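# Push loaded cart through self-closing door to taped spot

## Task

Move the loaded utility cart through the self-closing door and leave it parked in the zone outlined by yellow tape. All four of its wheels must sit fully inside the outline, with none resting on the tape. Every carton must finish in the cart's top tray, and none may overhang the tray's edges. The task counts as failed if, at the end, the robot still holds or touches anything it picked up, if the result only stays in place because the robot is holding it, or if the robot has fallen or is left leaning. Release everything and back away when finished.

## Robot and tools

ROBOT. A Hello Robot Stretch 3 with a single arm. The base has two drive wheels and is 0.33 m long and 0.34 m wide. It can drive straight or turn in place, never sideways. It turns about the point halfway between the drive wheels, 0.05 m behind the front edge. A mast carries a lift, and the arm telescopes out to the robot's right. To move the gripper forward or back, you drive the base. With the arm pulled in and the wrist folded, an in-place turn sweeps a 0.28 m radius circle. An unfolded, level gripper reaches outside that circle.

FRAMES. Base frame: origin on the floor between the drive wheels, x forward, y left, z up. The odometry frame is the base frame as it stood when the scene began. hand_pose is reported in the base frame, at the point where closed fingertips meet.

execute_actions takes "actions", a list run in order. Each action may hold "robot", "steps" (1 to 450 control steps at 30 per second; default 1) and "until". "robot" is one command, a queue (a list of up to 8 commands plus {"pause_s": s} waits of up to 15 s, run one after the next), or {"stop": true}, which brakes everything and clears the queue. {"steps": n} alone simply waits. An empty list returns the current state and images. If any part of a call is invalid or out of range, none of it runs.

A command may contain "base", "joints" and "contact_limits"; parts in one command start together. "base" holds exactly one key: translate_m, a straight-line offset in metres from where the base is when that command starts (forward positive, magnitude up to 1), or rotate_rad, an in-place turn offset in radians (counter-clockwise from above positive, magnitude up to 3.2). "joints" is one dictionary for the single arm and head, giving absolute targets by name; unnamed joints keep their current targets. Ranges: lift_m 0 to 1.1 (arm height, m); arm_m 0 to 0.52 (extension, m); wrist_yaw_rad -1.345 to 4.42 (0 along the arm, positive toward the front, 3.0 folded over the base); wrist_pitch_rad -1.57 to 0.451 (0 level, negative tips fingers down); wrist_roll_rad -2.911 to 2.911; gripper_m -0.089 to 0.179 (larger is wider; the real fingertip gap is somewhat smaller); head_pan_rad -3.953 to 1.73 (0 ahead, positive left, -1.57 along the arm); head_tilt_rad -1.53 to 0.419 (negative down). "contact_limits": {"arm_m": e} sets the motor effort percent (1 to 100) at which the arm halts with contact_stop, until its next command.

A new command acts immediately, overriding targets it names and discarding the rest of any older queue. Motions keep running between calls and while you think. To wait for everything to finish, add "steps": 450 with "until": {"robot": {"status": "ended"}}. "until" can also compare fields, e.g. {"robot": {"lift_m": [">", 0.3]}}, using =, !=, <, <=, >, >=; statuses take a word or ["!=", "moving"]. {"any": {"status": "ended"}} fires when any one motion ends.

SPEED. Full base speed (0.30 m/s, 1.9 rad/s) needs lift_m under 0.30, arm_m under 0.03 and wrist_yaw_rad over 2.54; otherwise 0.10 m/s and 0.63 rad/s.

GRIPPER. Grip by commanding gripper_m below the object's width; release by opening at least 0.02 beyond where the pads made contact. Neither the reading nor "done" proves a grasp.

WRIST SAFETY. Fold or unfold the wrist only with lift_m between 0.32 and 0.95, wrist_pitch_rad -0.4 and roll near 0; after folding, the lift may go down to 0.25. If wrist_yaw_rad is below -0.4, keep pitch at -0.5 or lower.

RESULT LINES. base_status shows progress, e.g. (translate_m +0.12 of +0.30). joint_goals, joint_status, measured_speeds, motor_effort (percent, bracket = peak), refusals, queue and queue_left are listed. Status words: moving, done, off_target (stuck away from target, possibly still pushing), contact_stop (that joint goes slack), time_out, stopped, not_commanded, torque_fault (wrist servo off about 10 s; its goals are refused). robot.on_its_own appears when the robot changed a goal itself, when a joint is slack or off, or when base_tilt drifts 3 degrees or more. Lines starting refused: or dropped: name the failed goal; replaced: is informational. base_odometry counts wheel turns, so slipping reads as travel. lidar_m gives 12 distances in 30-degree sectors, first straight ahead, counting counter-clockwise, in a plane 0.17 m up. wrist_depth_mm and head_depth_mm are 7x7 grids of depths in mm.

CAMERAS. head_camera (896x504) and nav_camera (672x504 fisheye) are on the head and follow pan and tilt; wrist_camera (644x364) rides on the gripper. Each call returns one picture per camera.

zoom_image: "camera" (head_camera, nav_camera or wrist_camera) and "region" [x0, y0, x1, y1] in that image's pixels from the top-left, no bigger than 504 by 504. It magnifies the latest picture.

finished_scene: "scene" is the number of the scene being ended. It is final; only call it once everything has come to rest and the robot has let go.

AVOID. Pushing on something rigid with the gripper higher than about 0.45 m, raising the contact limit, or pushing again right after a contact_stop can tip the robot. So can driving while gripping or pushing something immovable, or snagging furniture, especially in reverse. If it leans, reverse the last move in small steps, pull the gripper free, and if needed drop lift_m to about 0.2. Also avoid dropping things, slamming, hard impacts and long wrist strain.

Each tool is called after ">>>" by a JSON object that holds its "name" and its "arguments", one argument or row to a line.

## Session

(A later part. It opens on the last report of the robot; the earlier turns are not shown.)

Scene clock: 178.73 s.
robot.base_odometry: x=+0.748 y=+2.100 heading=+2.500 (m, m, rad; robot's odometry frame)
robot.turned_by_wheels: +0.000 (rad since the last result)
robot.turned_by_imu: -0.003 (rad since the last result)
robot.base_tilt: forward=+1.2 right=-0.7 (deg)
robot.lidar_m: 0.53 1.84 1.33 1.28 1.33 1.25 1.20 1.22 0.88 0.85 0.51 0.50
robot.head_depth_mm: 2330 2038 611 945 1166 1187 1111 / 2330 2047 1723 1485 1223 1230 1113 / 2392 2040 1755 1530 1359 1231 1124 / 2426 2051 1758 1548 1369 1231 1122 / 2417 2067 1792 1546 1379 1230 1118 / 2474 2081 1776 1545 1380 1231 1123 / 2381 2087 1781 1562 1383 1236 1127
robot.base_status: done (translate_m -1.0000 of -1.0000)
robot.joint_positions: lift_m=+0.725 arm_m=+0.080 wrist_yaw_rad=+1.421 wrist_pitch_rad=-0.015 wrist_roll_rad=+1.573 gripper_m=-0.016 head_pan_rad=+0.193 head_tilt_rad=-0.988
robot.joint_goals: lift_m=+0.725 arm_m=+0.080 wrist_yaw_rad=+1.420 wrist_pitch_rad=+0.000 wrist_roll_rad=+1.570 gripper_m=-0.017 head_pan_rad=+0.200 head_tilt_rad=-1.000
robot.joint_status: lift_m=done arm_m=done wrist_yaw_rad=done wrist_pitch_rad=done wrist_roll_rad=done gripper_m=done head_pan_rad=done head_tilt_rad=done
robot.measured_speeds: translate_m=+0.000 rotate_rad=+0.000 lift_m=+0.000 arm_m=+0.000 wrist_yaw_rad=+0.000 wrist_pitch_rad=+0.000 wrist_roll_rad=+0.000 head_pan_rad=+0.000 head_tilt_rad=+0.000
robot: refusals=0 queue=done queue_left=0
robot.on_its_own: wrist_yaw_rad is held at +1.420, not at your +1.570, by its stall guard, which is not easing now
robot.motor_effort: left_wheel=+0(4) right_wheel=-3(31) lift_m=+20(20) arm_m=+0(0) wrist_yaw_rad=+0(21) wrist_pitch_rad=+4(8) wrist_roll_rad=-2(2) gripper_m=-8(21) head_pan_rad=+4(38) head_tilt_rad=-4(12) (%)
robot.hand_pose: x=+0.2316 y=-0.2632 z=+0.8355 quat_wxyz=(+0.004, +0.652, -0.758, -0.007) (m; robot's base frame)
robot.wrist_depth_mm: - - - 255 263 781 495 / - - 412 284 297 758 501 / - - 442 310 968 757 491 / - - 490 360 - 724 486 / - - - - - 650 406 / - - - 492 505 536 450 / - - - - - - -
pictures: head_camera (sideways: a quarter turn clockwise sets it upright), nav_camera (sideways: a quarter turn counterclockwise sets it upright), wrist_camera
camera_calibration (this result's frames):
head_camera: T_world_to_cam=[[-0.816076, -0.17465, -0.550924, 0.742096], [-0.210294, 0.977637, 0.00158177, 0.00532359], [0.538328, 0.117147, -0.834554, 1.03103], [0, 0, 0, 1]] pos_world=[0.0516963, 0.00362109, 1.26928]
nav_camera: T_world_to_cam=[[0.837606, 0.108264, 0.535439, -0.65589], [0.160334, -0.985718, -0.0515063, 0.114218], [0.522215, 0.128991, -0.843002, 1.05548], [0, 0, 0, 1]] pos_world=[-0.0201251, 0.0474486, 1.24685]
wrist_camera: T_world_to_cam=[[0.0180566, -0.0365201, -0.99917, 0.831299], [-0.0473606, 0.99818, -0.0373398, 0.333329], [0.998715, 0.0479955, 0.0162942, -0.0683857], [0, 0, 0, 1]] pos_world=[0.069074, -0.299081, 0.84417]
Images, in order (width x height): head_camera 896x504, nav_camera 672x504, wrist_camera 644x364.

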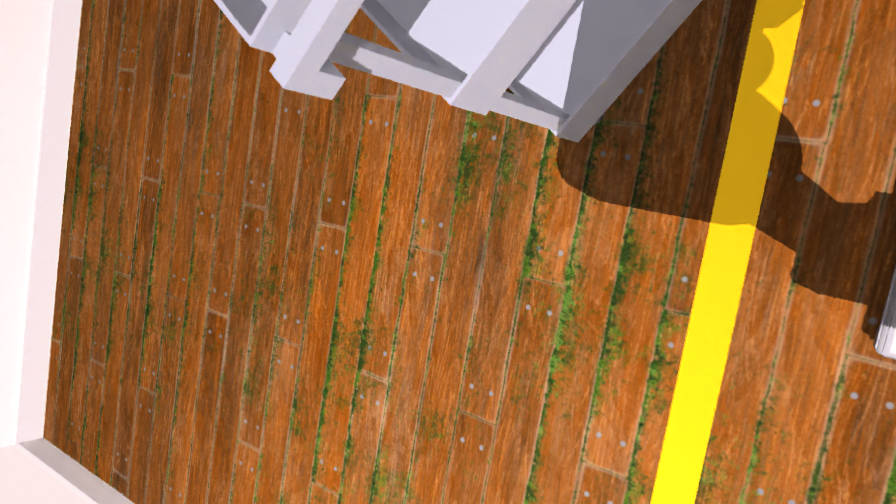

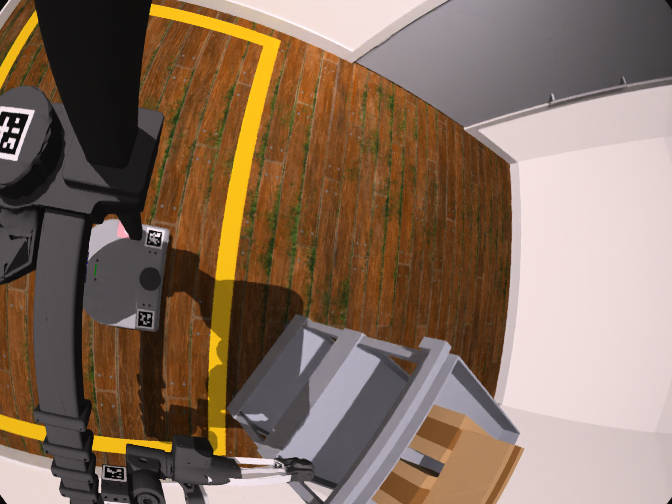

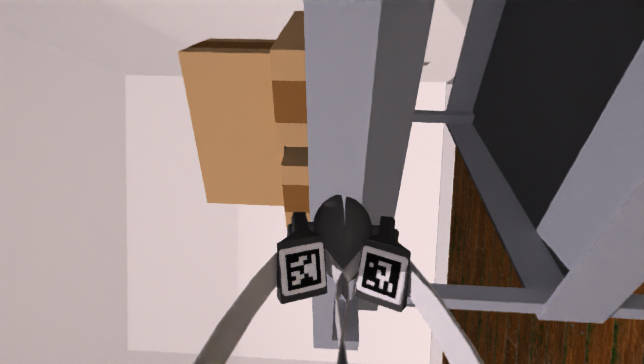

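>>> {"name": "execute_actions", "arguments": {
  "actions": [
    {"robot":{"joints":{"head_pan_rad":-0.4,"head_tilt_rad":-0.8,"gripper_m":0.09,"wrist_yaw_rad":1.57}},"steps":450,"until":{"robot":{"status":"ended"}}}
  ]
}}

Scene clock: 183.03 s.
robot.base_odometry: x=+0.748 y=+2.100 heading=+2.500 (m, m, rad; robot's odometry frame)
robot.turned_by_wheels: +0.000 (rad since the last result)
robot.turned_by_imu: -0.001 (rad since the last result)
robot.base_tilt: forward=+1.3 right=-0.5 (deg)
robot.lidar_m: 0.53 1.84 1.34 1.28 1.32 1.25 1.20 1.22 0.88 0.85 0.52 0.50
robot.head_depth_mm: 1186 579 616 610 980 1085 1136 / 1384 580 625 623 971 1140 1162 / 1649 585 638 623 963 1184 1162 / 2081 966 663 643 959 1213 1164 / 2411 2650 814 651 961 1266 1158 / 2303 2546 2213 662 1538 1315 1156 / 2214 2512 2218 1807 1525 1317 1165
robot.base_status: done (translate_m -1.0000 of -1.0000)
robot.joint_positions: lift_m=+0.725 arm_m=+0.080 wrist_yaw_rad=+1.567 wrist_pitch_rad=-0.015 wrist_roll_rad=+1.573 gripper_m=+0.090 head_pan_rad=-0.393 head_tilt_rad=-0.804
robot.joint_goals: lift_m=+0.725 arm_m=+0.080 wrist_yaw_rad=+1.570 wrist_pitch_rad=+0.000 wrist_roll_rad=+1.570 gripper_m=+0.090 head_pan_rad=-0.400 head_tilt_rad=-0.800
robot.joint_status: lift_m=done arm_m=done wrist_yaw_rad=done wrist_pitch_rad=done wrist_roll_rad=done gripper_m=done head_pan_rad=done head_tilt_rad=done
robot.measured_speeds: translate_m=+0.000 rotate_rad=+0.000 lift_m=+0.000 arm_m=+0.000 wrist_yaw_rad=+0.000 wrist_pitch_rad=+0.000 wrist_roll_rad=+0.000 head_pan_rad=+0.000 head_tilt_rad=+0.000
robot: refusals=0 queue=done queue_left=0
robot.motor_effort: left_wheel=+0(1) right_wheel=-3(3) lift_m=+20(20) arm_m=+0(0) wrist_yaw_rad=+2(1) wrist_pitch_rad=+4(4) wrist_roll_rad=-2(2) gripper_m=+0(90) head_pan_rad=-4(41) head_tilt_rad=+2(15) (%)
robot.hand_pose: x=+0.2345 y=-0.2260 z=+0.8355 quat_wxyz=(+0.005, +0.706, -0.709, -0.006) (m; robot's base frame)
robot.wrist_depth_mm: - - 384 268 279 797 495 / - - 430 303 322 769 495 / - - 469 365 - 702 482 / - - - 421 - 635 415 / - - - 493 513 559 460 / - - - - - - - / - - - - - - -
pictures: head_camera (sideways: a quarter turn clockwise sets it upright), nav_camera (sideways: a quarter turn counterclockwise sets it upright), wrist_camera
camera_calibration (this result's frames):
head_camera: T_world_to_cam=[[-0.670449, 0.261633, -0.694296, 0.928011], [0.365249, 0.930908, -0.0019078, 0.00635585], [0.645826, -0.25487, -0.719687, 0.881013], [0, 0, 0, 1]] pos_world=[0.0508808, -0.0241711, 1.27838]
nav_camera: T_world_to_cam=[[0.654177, -0.329885, 0.680609, -0.843912], [-0.40212, -0.913846, -0.0564289, 0.124071], [0.640587, -0.236772, -0.73047, 0.908445], [0, 0, 0, 1]] pos_world=[0.0200206, 0.0500826, 1.24497]
wrist_camera: T_world_to_cam=[[0.0231777, -0.0335049, -0.99917, 0.832087], [-0.192079, 0.980669, -0.0373402, 0.326295], [0.981106, 0.192785, 0.0162941, -0.0361896], [0, 0, 0, 1]] pos_world=[0.0788945, -0.285132, 0.84417]
Images, in order (width x height): head_camera 896x504, nav_camera 672x504, wrist_camera 644x364.

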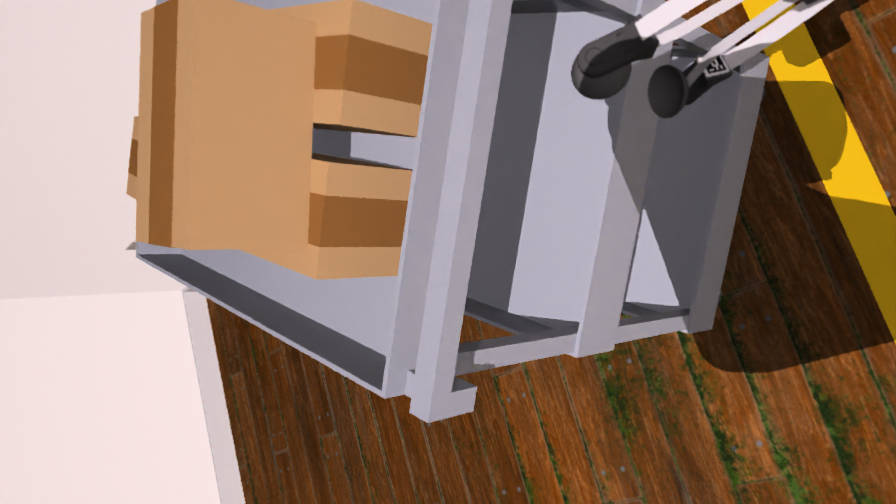

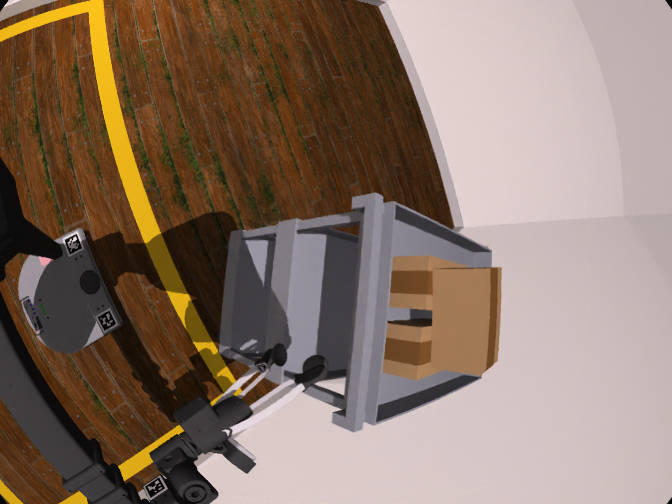

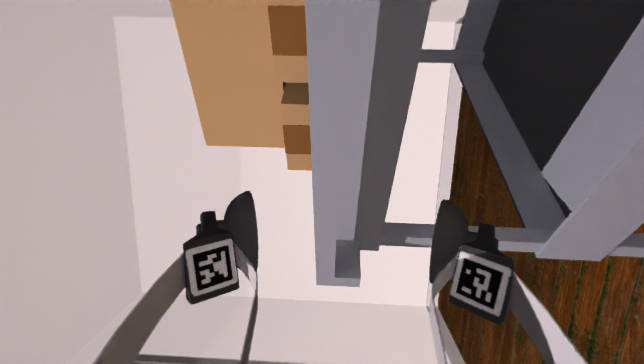

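>>> {"name": "execute_actions", "arguments": {
  "actions": [
    {"robot":[{"base":{"rotate_rad":-0.5},"joints":{"arm_m":0.0,"head_pan_rad":-0.3,"head_tilt_rad":-0.9}},{"base":{"translate_m":0.21}}],"steps":450,"until":{"robot":{"status":"ended"}}}
  ]
}}

Scene clock: 197.73 s.
robot.base_odometry: x=+0.661 y=+2.291 heading=+2.001 (m, m, rad; robot's odometry frame)
robot.turned_by_wheels: -0.500 (rad since the last result)
robot.turned_by_imu: -0.503 (rad since the last result)
robot.base_tilt: forward=+1.0 right=-0.7 (deg)
robot.lidar_m: 0.30 0.32 1.93 1.43 1.39 1.44 1.43 1.38 1.04 0.77 0.75 0.30
robot.head_depth_mm: 725 816 923 1047 502 1281 - / 786 889 985 600 501 1104 1130 / 857 924 722 601 489 843 1113 / 945 877 463 504 489 826 1104 / 1043 468 443 499 499 801 1085 / 1168 470 424 488 511 769 1090 / 1338 692 416 474 512 724 1101
robot.base_status: done (translate_m +0.2100 of +0.2100)
robot.joint_positions: lift_m=+0.725 arm_m=+0.003 wrist_yaw_rad=+1.567 wrist_pitch_rad=-0.015 wrist_roll_rad=+1.573 gripper_m=+0.090 head_pan_rad=-0.307 head_tilt_rad=-0.889
robot.joint_goals: lift_m=+0.725 arm_m=+0.000 wrist_yaw_rad=+1.570 wrist_pitch_rad=+0.000 wrist_roll_rad=+1.570 gripper_m=+0.090 head_pan_rad=-0.300 head_tilt_rad=-0.900
robot.joint_status: lift_m=done arm_m=done wrist_yaw_rad=done wrist_pitch_rad=done wrist_roll_rad=done gripper_m=done head_pan_rad=done head_tilt_rad=done
robot.measured_speeds: translate_m=+0.000 rotate_rad=+0.000 lift_m=+0.000 arm_m=+0.000 wrist_yaw_rad=+0.000 wrist_pitch_rad=+0.000 wrist_roll_rad=+0.000 head_pan_rad=+0.000 head_tilt_rad=+0.000
robot: refusals=0 queue=done queue_left=0
robot.motor_effort: left_wheel=+2(6) right_wheel=-3(8) lift_m=+20(20) arm_m=-2(2) wrist_yaw_rad=+2(2) wrist_pitch_rad=+5(5) wrist_roll_rad=-2(1) gripper_m=-1(1) head_pan_rad=+4(16) head_tilt_rad=-4(16) (%)
robot.hand_pose: x=+0.2345 y=-0.1490 z=+0.8354 quat_wxyz=(+0.005, +0.706, -0.708, -0.006) (m; robot's base frame)
robot.wrist_depth_mm: 801 796 764 125 124 685 692 / - 984 964 132 185 189 188 / - - - 139 195 730 490 / - - 335 146 206 741 485 / - - 293 155 214 698 482 / - - 349 165 231 613 477 / - - 360 240 246 - 455
pictures: head_camera (sideways: a quarter turn clockwise sets it upright), nav_camera (sideways: a quarter turn counterclockwise sets it upright), wrist_camera
camera_calibration (this result's frames):
head_camera: T_world_to_cam=[[-0.744135, 0.220306, -0.630657, 0.845536], [0.284107, 0.958792, -0.000295563, 0.00475173], [0.604604, -0.179394, -0.776062, 0.954575], [0, 0, 0, 1]] pos_world=[0.0507032, -0.0195875, 1.27405]
nav_camera: T_world_to_cam=[[0.732621, -0.289337, 0.616077, -0.760306], [-0.326889, -0.943497, -0.0543815, 0.12094], [0.597002, -0.161548, -0.785806, 0.980669], [0, 0, 0, 1]] pos_world=[0.0110888, 0.0525468, 1.2456]
wrist_camera: T_world_to_cam=[[0.0229223, -0.0334825, -0.999176, 0.834664], [-0.193003, 0.980489, -0.037284, 0.250892], [0.98093, 0.193699, 0.0160128, -0.0506195], [0, 0, 0, 1]] pos_world=[0.0789449, -0.208245, 0.844141]
Images, in order (width x height): head_camera 896x504, nav_camera 672x504, wrist_camera 644x364.

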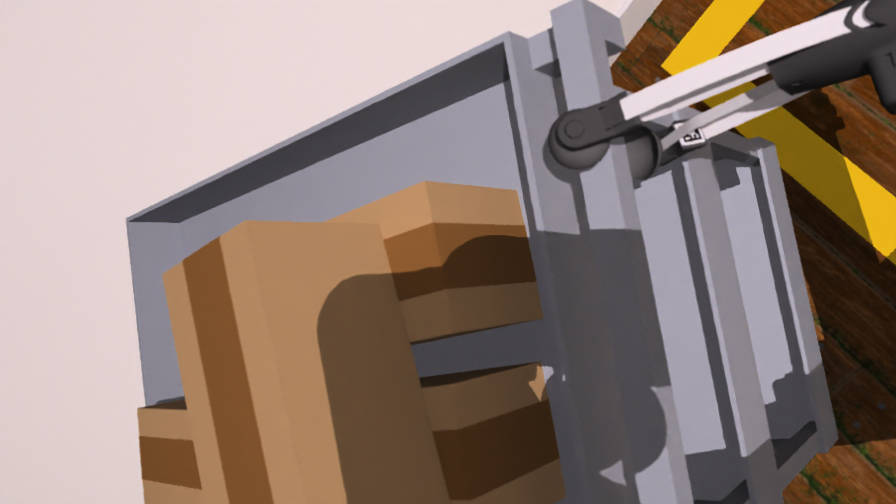

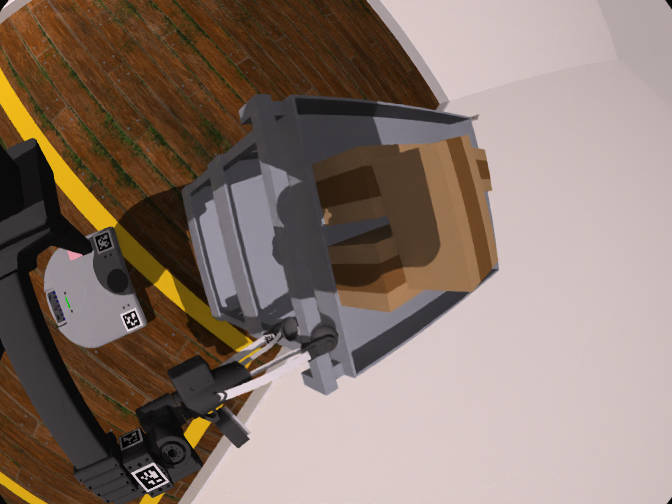

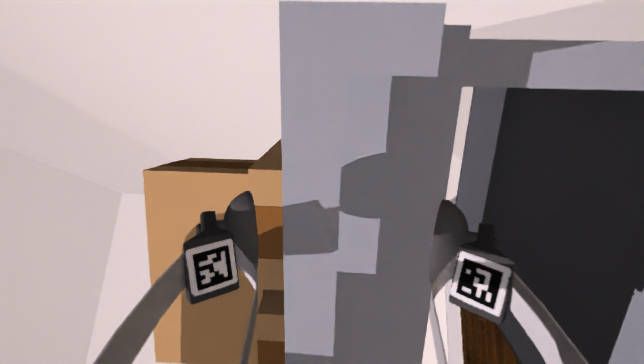

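>>> {"name": "execute_actions", "arguments": {
  "actions": [
    {"robot":[{"base":{"translate_m":0.03}},{"joints":{"gripper_m":-0.02}},{"base":{"translate_m":-0.6}},{"base":{"rotate_rad":-0.4}},{"base":{"translate_m":-0.4}}],"steps":450,"until":{"robot":{"status":"ended"}}},
    {"steps":300,"until":{"robot":{"status":"ended"}}}
  ]
}}

Scene clock: 219.03 s.
robot.base_odometry: x=+0.910 y=+1.373 heading=+1.601 (m, m, rad; robot's odometry frame)
robot.turned_by_wheels: -0.400 (rad since the last result)
robot.turned_by_imu: -0.402 (rad since the last result)
robot.base_tilt: forward=+1.1 right=-0.6 (deg)
robot.lidar_m: 0.33 0.43 2.03 1.00 0.80 0.80 0.81 0.65 0.64 0.70 0.33 0.32
robot.head_depth_mm: 1162 878 738 627 497 1215 - / 1209 463 467 508 483 828 1118 / 1239 465 472 508 498 831 1104 / 1289 467 476 584 503 841 1119 / 1340 468 480 544 516 1040 1135 / 1413 1569 691 590 549 1026 1144 / 1483 1765 1937 618 660 1276 1136
robot.base_status: done (translate_m -0.4000 of -0.4000)
robot.joint_positions: lift_m=+0.725 arm_m=+0.003 wrist_yaw_rad=+1.457 wrist_pitch_rad=+0.031 wrist_roll_rad=+1.572 gripper_m=-0.016 head_pan_rad=-0.307 head_tilt_rad=-0.889
robot.joint_goals: lift_m=+0.725 arm_m=+0.000 wrist_yaw_rad=+1.478 wrist_pitch_rad=+0.000 wrist_roll_rad=+1.570 gripper_m=-0.017 head_pan_rad=-0.300 head_tilt_rad=-0.900
robot.joint_status: lift_m=done arm_m=done wrist_yaw_rad=done wrist_pitch_rad=done wrist_roll_rad=done gripper_m=done head_pan_rad=done head_tilt_rad=done
robot.measured_speeds: translate_m=+0.000 rotate_rad=+0.000 lift_m=+0.000 arm_m=+0.000 wrist_yaw_rad=+0.000 wrist_pitch_rad=+0.000 wrist_roll_rad=+0.000 head_pan_rad=+0.000 head_tilt_rad=+0.000
robot: refusals=0 queue=done queue_left=0
robot.on_its_own: wrist_yaw_rad is held at +1.478, not at your +1.570, by its stall guard, which is not easing now; wrist_yaw_rad is at rest, and its effort (+15) is outside its rest range (-12 to +12)
robot.motor_effort: left_wheel=+0(8) right_wheel=-3(29) lift_m=+20(20) arm_m=+0(3) wrist_yaw_rad=+15(22) wrist_pitch_rad=-9(11) wrist_roll_rad=-1(1) gripper_m=-22(100) head_pan_rad=+4(4) head_tilt_rad=-4(4) (%)
robot.hand_pose: x=+0.2338 y=-0.1771 z=+0.8471 quat_wxyz=(-0.010, +0.666, -0.746, +0.011) (m; robot's base frame)
robot.wrist_depth_mm: - - - 84 81 79 135 / - - - 91 88 144 532 / - - 304 100 159 162 532 / - - 321 110 176 673 525 / - - 349 122 194 660 523 / - - 387 142 - - 519 / - - - 170 259 - 463
pictures: head_camera (sideways: a quarter turn clockwise sets it upright), nav_camera (sideways: a quarter turn counterclockwise sets it upright), wrist_camera
camera_calibration (this result's frames):
head_camera: T_world_to_cam=[[-0.744236, 0.220296, -0.630541, 0.845386], [0.284058, 0.958807, -0.00029273, 0.00474835], [0.604503, -0.179328, -0.776156, 0.954698], [0, 0, 0, 1]] pos_world=[0.0507003, -0.0195839, 1.27405]
nav_camera: T_world_to_cam=[[0.732723, -0.289327, 0.61596, -0.760153], [-0.326847, -0.943511, -0.0543776, 0.120935], [0.596898, -0.161481, -0.785898, 0.980789], [0, 0, 0, 1]] pos_world=[0.011078, 0.0525496, 1.2456]
wrist_camera: T_world_to_cam=[[0.0643269, -0.042622, -0.997018, 0.832342], [-0.0816944, 0.995509, -0.0478284, 0.264345], [0.994579, 0.0845275, 0.0605561, -0.105], [0, 0, 0, 1]] pos_world=[0.0724848, -0.218806, 0.848862]
Images, in order (width x height): head_camera 896x504, nav_camera 672x504, wrist_camera 644x364.

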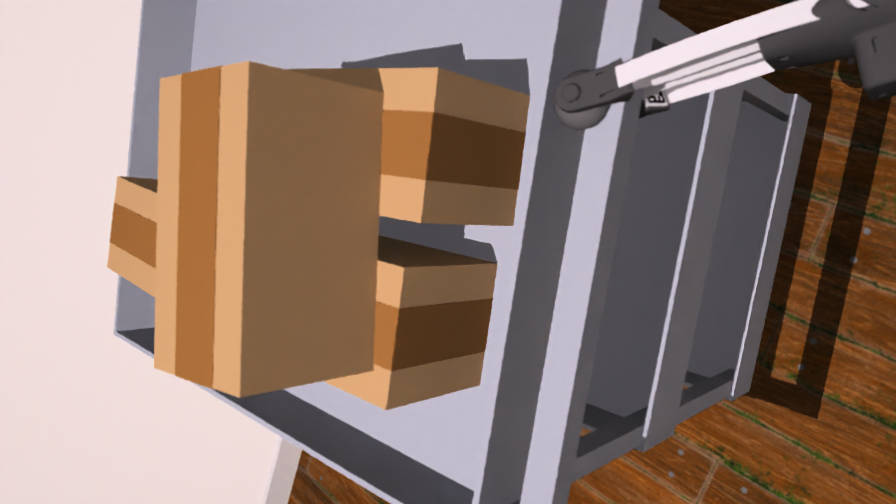

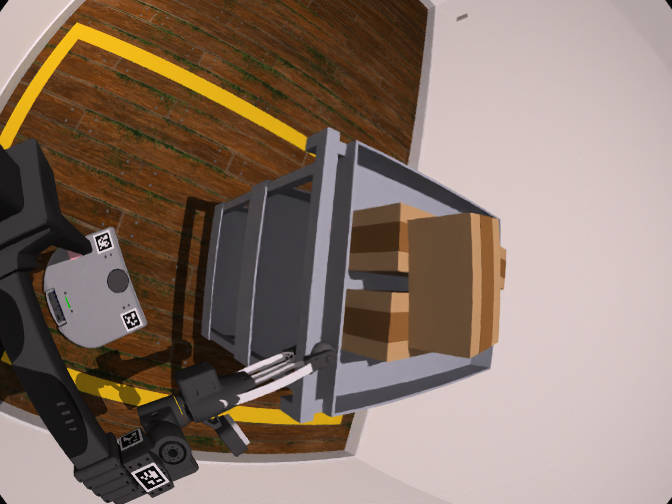

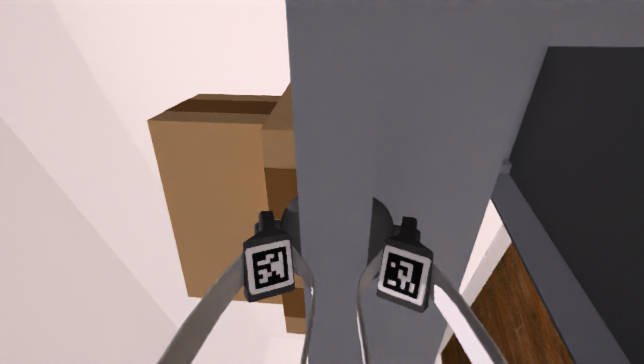

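>>> {"name": "execute_actions", "arguments": {
  "actions": [
    {"robot":[{"base":{"rotate_rad":-0.67}},{"base":{"translate_m":-0.3},"joints":{"head_pan_rad":-0.9,"head_tilt_rad":-1.0}}],"steps":450,"until":{"robot":{"status":"ended"}}}
  ]
}}

Scene clock: 233.83 s.
robot.base_odometry: x=+0.731 y=+1.132 heading=+0.931 (m, m, rad; robot's odometry frame)
robot.turned_by_wheels: -0.670 (rad since the last result)
robot.turned_by_imu: -0.668 (rad since the last result)
robot.base_tilt: forward=+1.1 right=-0.7 (deg)
robot.lidar_m: 0.28 0.30 2.34 1.88 0.70 0.52 0.50 0.52 0.66 0.64 0.37 0.28
robot.head_depth_mm: 622 709 826 980 1206 1234 1081 / 669 772 915 1100 1319 - 1115 / 722 848 1018 1267 1373 - 1138 / 792 940 1153 526 1387 1212 1119 / 871 1050 1230 547 823 1103 1116 / 966 1192 640 576 456 802 1094 / 1079 1308 654 485 475 758 982
robot.base_status: done (translate_m -0.3000 of -0.3000)
robot.joint_positions: lift_m=+0.725 arm_m=+0.003 wrist_yaw_rad=+1.465 wrist_pitch_rad=+0.029 wrist_roll_rad=+1.573 gripper_m=-0.016 head_pan_rad=-0.893 head_tilt_rad=-0.988
robot.joint_goals: lift_m=+0.725 arm_m=+0.000 wrist_yaw_rad=+1.478 wrist_pitch_rad=+0.000 wrist_roll_rad=+1.570 gripper_m=-0.017 head_pan_rad=-0.900 head_tilt_rad=-1.000
robot.joint_status: lift_m=done arm_m=done wrist_yaw_rad=done wrist_pitch_rad=done wrist_roll_rad=done gripper_m=done head_pan_rad=done head_tilt_rad=done
robot.measured_speeds: translate_m=+0.000 rotate_rad=+0.000 lift_m=+0.000 arm_m=+0.000 wrist_yaw_rad=+0.000 wrist_pitch_rad=+0.000 wrist_roll_rad=+0.000 head_pan_rad=+0.000 head_tilt_rad=+0.000
robot: refusals=0 queue=done queue_left=0
robot.on_its_own: wrist_yaw_rad is held at +1.478, not at your +1.570, by its stall guard, which is not easing now
robot.motor_effort: left_wheel=+0(9) right_wheel=-7(28) lift_m=+20(20) arm_m=+0(0) wrist_yaw_rad=+10(34) wrist_pitch_rad=-8(8) wrist_roll_rad=-1(1) gripper_m=-21(23) head_pan_rad=-4(39) head_tilt_rad=-5(14) (%)
robot.hand_pose: x=+0.2340 y=-0.1751 z=+0.8467 quat_wxyz=(-0.010, +0.669, -0.744, +0.010) (m; robot's base frame)
robot.wrist_depth_mm: - - - 116 113 170 - / - - - 120 170 172 170 / - - - 124 179 679 532 / - - 408 128 185 726 529 / - - 323 132 189 715 520 / - - 329 137 199 755 513 / - - 328 143 205 665 508
pictures: head_camera (sideways: a quarter turn clockwise sets it upright), nav_camera (sideways: a quarter turn counterclockwise sets it upright), wrist_camera
camera_calibration (this result's frames):
head_camera: T_world_to_cam=[[-0.534838, 0.640404, -0.551209, 0.740751], [0.766864, 0.641807, 0.00157531, -0.000628681], [0.354779, -0.42186, -0.834366, 1.0319], [0, 0, 0, 1]] pos_world=[0.030567, -0.0386589, 1.26929]
nav_camera: T_world_to_cam=[[0.486147, -0.690404, 0.535727, -0.654121], [-0.797294, -0.601389, -0.0515171, 0.120074], [0.357748, -0.402087, -0.842818, 1.05625], [0, 0, 0, 1]] pos_world=[0.035863, 0.0453063, 1.24684]
wrist_camera: T_world_to_cam=[[0.0631062, -0.0410018, -0.997164, 0.832682], [-0.089516, 0.994896, -0.0465736, 0.262997], [0.993984, 0.0922012, 0.0591138, -0.10263], [0, 0, 0, 1]] pos_world=[0.073008, -0.218051, 0.848636]
Images, in order (width x height): head_camera 896x504, nav_camera 672x504, wrist_camera 644x364.

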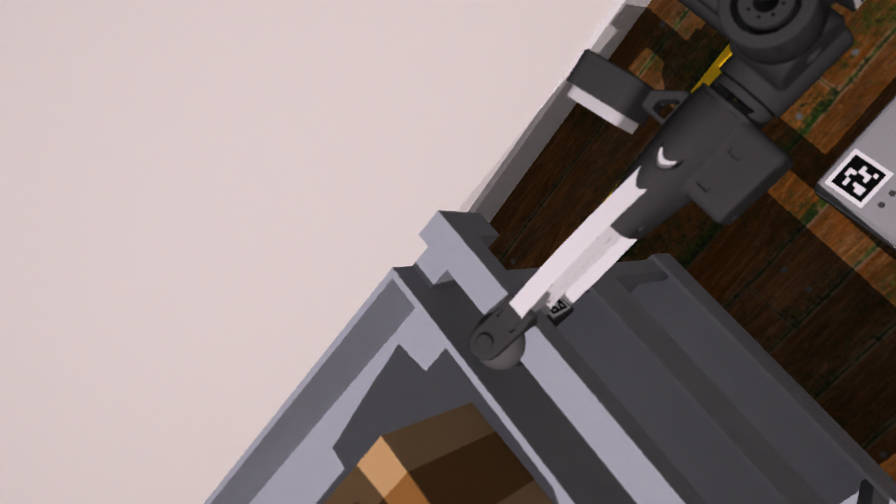

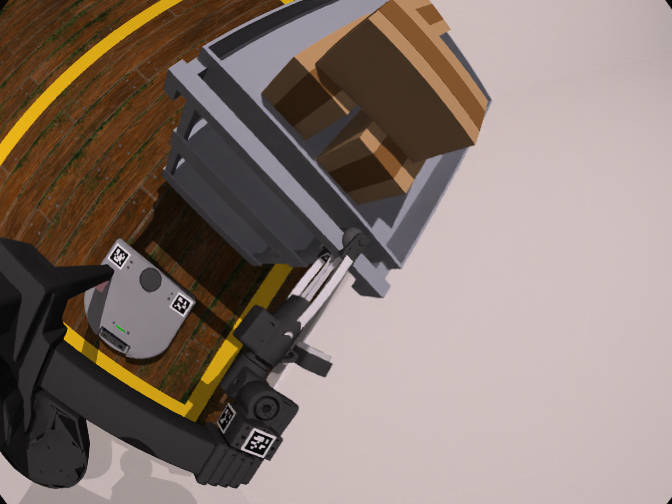

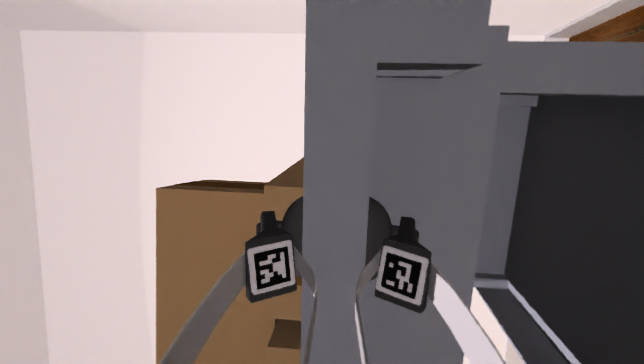

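>>> {"name": "execute_actions", "arguments": {
  "actions": [
    {"robot":[{"joints":{"gripper_m":0.09}},{"base":{"translate_m":-0.14}},{"joints":{"wrist_roll_rad":0,"wrist_pitch_rad":-0.4}},{"joints":{"wrist_yaw_rad":3.0,"gripper_m":0.03}},{"base":{"rotate_rad":1.57}},{"base":{"translate_m":0.7},"joints":{"head_pan_rad":-2.0,"head_tilt_rad":-0.8}}],"steps":450,"until":{"robot":{"status":"ended"}}},
    {"steps":450,"until":{"robot":{"status":"ended"}}}
  ]
}}

Scene clock: 264.37 s.
robot.base_odometry: x=+0.086 y=+1.438 heading=+2.501 (m, m, rad; robot's odometry frame)
robot.turned_by_wheels: +1.570 (rad since the last result)
robot.turned_by_imu: +1.572 (rad since the last result)
robot.base_tilt: forward=+1.1 right=-0.6 (deg)
robot.lidar_m: 1.43 0.52 0.38 0.36 0.38 0.52 1.33 0.67 0.72 1.76 1.83 2.48
robot.head_depth_mm: 1789 968 846 1142 1064 1291 1174 / 1844 1021 1353 1208 1372 1319 - / 1779 1230 2030 1599 1518 1367 - / 1705 1931 2165 1812 1529 1349 - / 1638 1851 2086 1817 1529 1323 - / 1583 1784 2027 1817 1529 1320 - / 1509 1703 1945 1838 1533 1313 1166
robot.base_status: done (translate_m +0.7000 of +0.7000)
robot.joint_positions: lift_m=+0.725 arm_m=+0.003 wrist_yaw_rad=+2.997 wrist_pitch_rad=-0.412 wrist_roll_rad=+0.003 gripper_m=+0.030 head_pan_rad=-1.993 head_tilt_rad=-0.804
robot.joint_goals: lift_m=+0.725 arm_m=+0.000 wrist_yaw_rad=+3.000 wrist_pitch_rad=-0.400 wrist_roll_rad=+0.000 gripper_m=+0.030 head_pan_rad=-2.000 head_tilt_rad=-0.800
robot.joint_status: lift_m=done arm_m=done wrist_yaw_rad=done wrist_pitch_rad=done wrist_roll_rad=done gripper_m=done head_pan_rad=done head_tilt_rad=done
robot.measured_speeds: translate_m=+0.000 rotate_rad=+0.000 lift_m=+0.000 arm_m=+0.000 wrist_yaw_rad=+0.000 wrist_pitch_rad=+0.000 wrist_roll_rad=+0.000 head_pan_rad=+0.000 head_tilt_rad=+0.000
robot: refusals=0 queue=done queue_left=0
robot.motor_effort: left_wheel=-2(4) right_wheel=+4(8) lift_m=+20(20) arm_m=+0(0) wrist_yaw_rad=+3(11) wrist_pitch_rad=+4(9) wrist_roll_rad=-2(3) gripper_m=+0(88) head_pan_rad=-3(41) head_tilt_rad=+2(16) (%)
robot.hand_pose: x=+0.0112 y=+0.0748 z=+0.7389 quat_wxyz=(+0.195, +0.702, +0.094, +0.679) (m; robot's base frame)
robot.wrist_depth_mm: 356 363 370 375 378 389 393 / 389 395 402 408 413 424 432 / 422 430 445 451 460 468 481 / 478 479 484 500 515 519 535 / 528 530 - 566 561 586 603 / 585 603 - 648 - 661 696 / 682 702 - 741 768 801 833
pictures: head_camera (sideways: a quarter turn clockwise sets it upright), nav_camera (sideways: a quarter turn counterclockwise sets it upright), wrist_camera
camera_calibration (this result's frames):
head_camera: T_world_to_cam=[[0.281155, 0.662466, -0.694327, 0.922247], [0.919805, -0.392372, -0.00190862, 0.0029741], [-0.273699, -0.638109, -0.719657, 0.886583], [0, 0, 0, 1]] pos_world=[-0.0193734, -0.0440541, 1.27838]
nav_camera: T_world_to_cam=[[-0.348901, -0.644202, 0.680641, -0.837834], [-0.901671, 0.428725, -0.0564298, 0.127119], [-0.255456, -0.633402, -0.730441, 0.913873], [0, 0, 0, 1]] pos_world=[0.0557522, -0.0153845, 1.24497]
wrist_camera: T_world_to_cam=[[0.995261, -0.0961791, 0.0143426, -0.00427303], [-0.0435031, -0.572287, -0.818899, 0.676773], [0.086969, 0.814394, -0.573759, 0.525929], [0, 0, 0, 1]] pos_world=[-0.012045, -0.0414163, 0.856026]
Images, in order (width x height): head_camera 896x504, nav_camera 672x504, wrist_camera 644x364.

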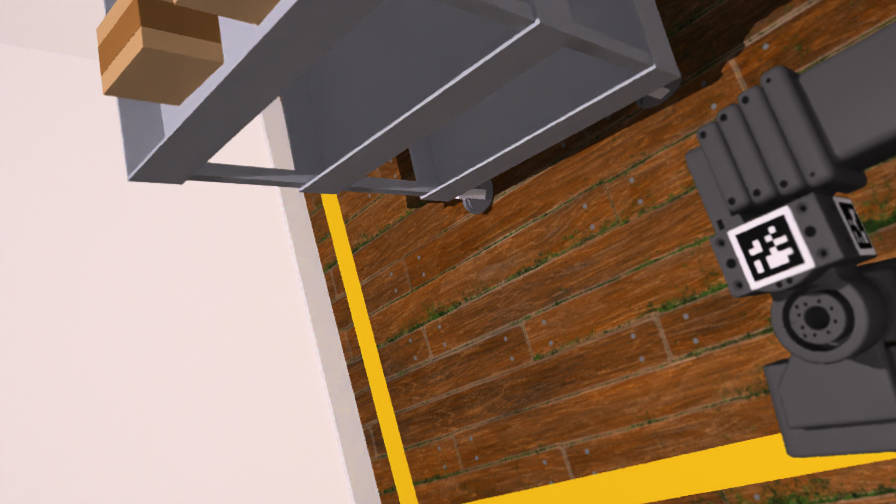

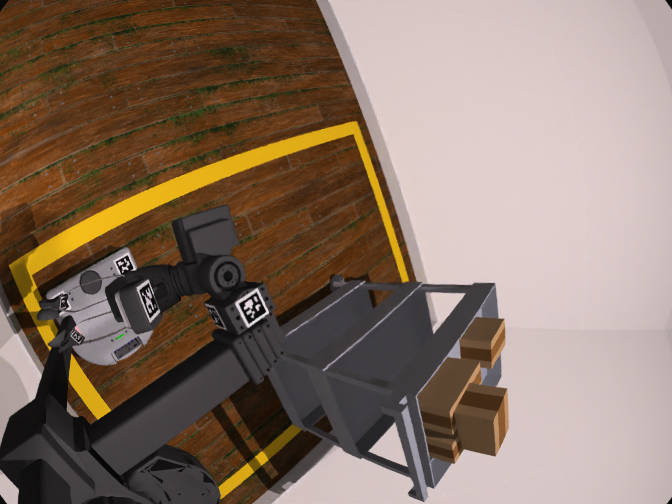

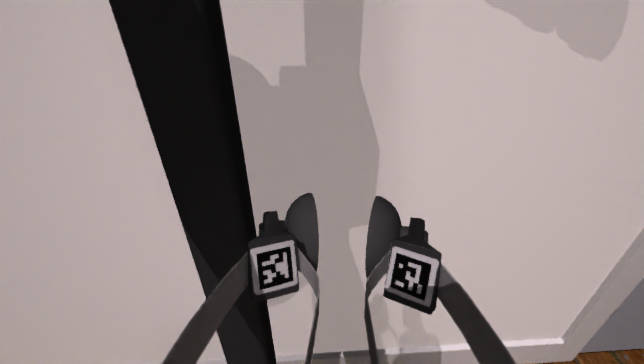

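>>> {"name": "finished_scene", "arguments": {
  "scene": 1
}}

The scene is finished: the task was done.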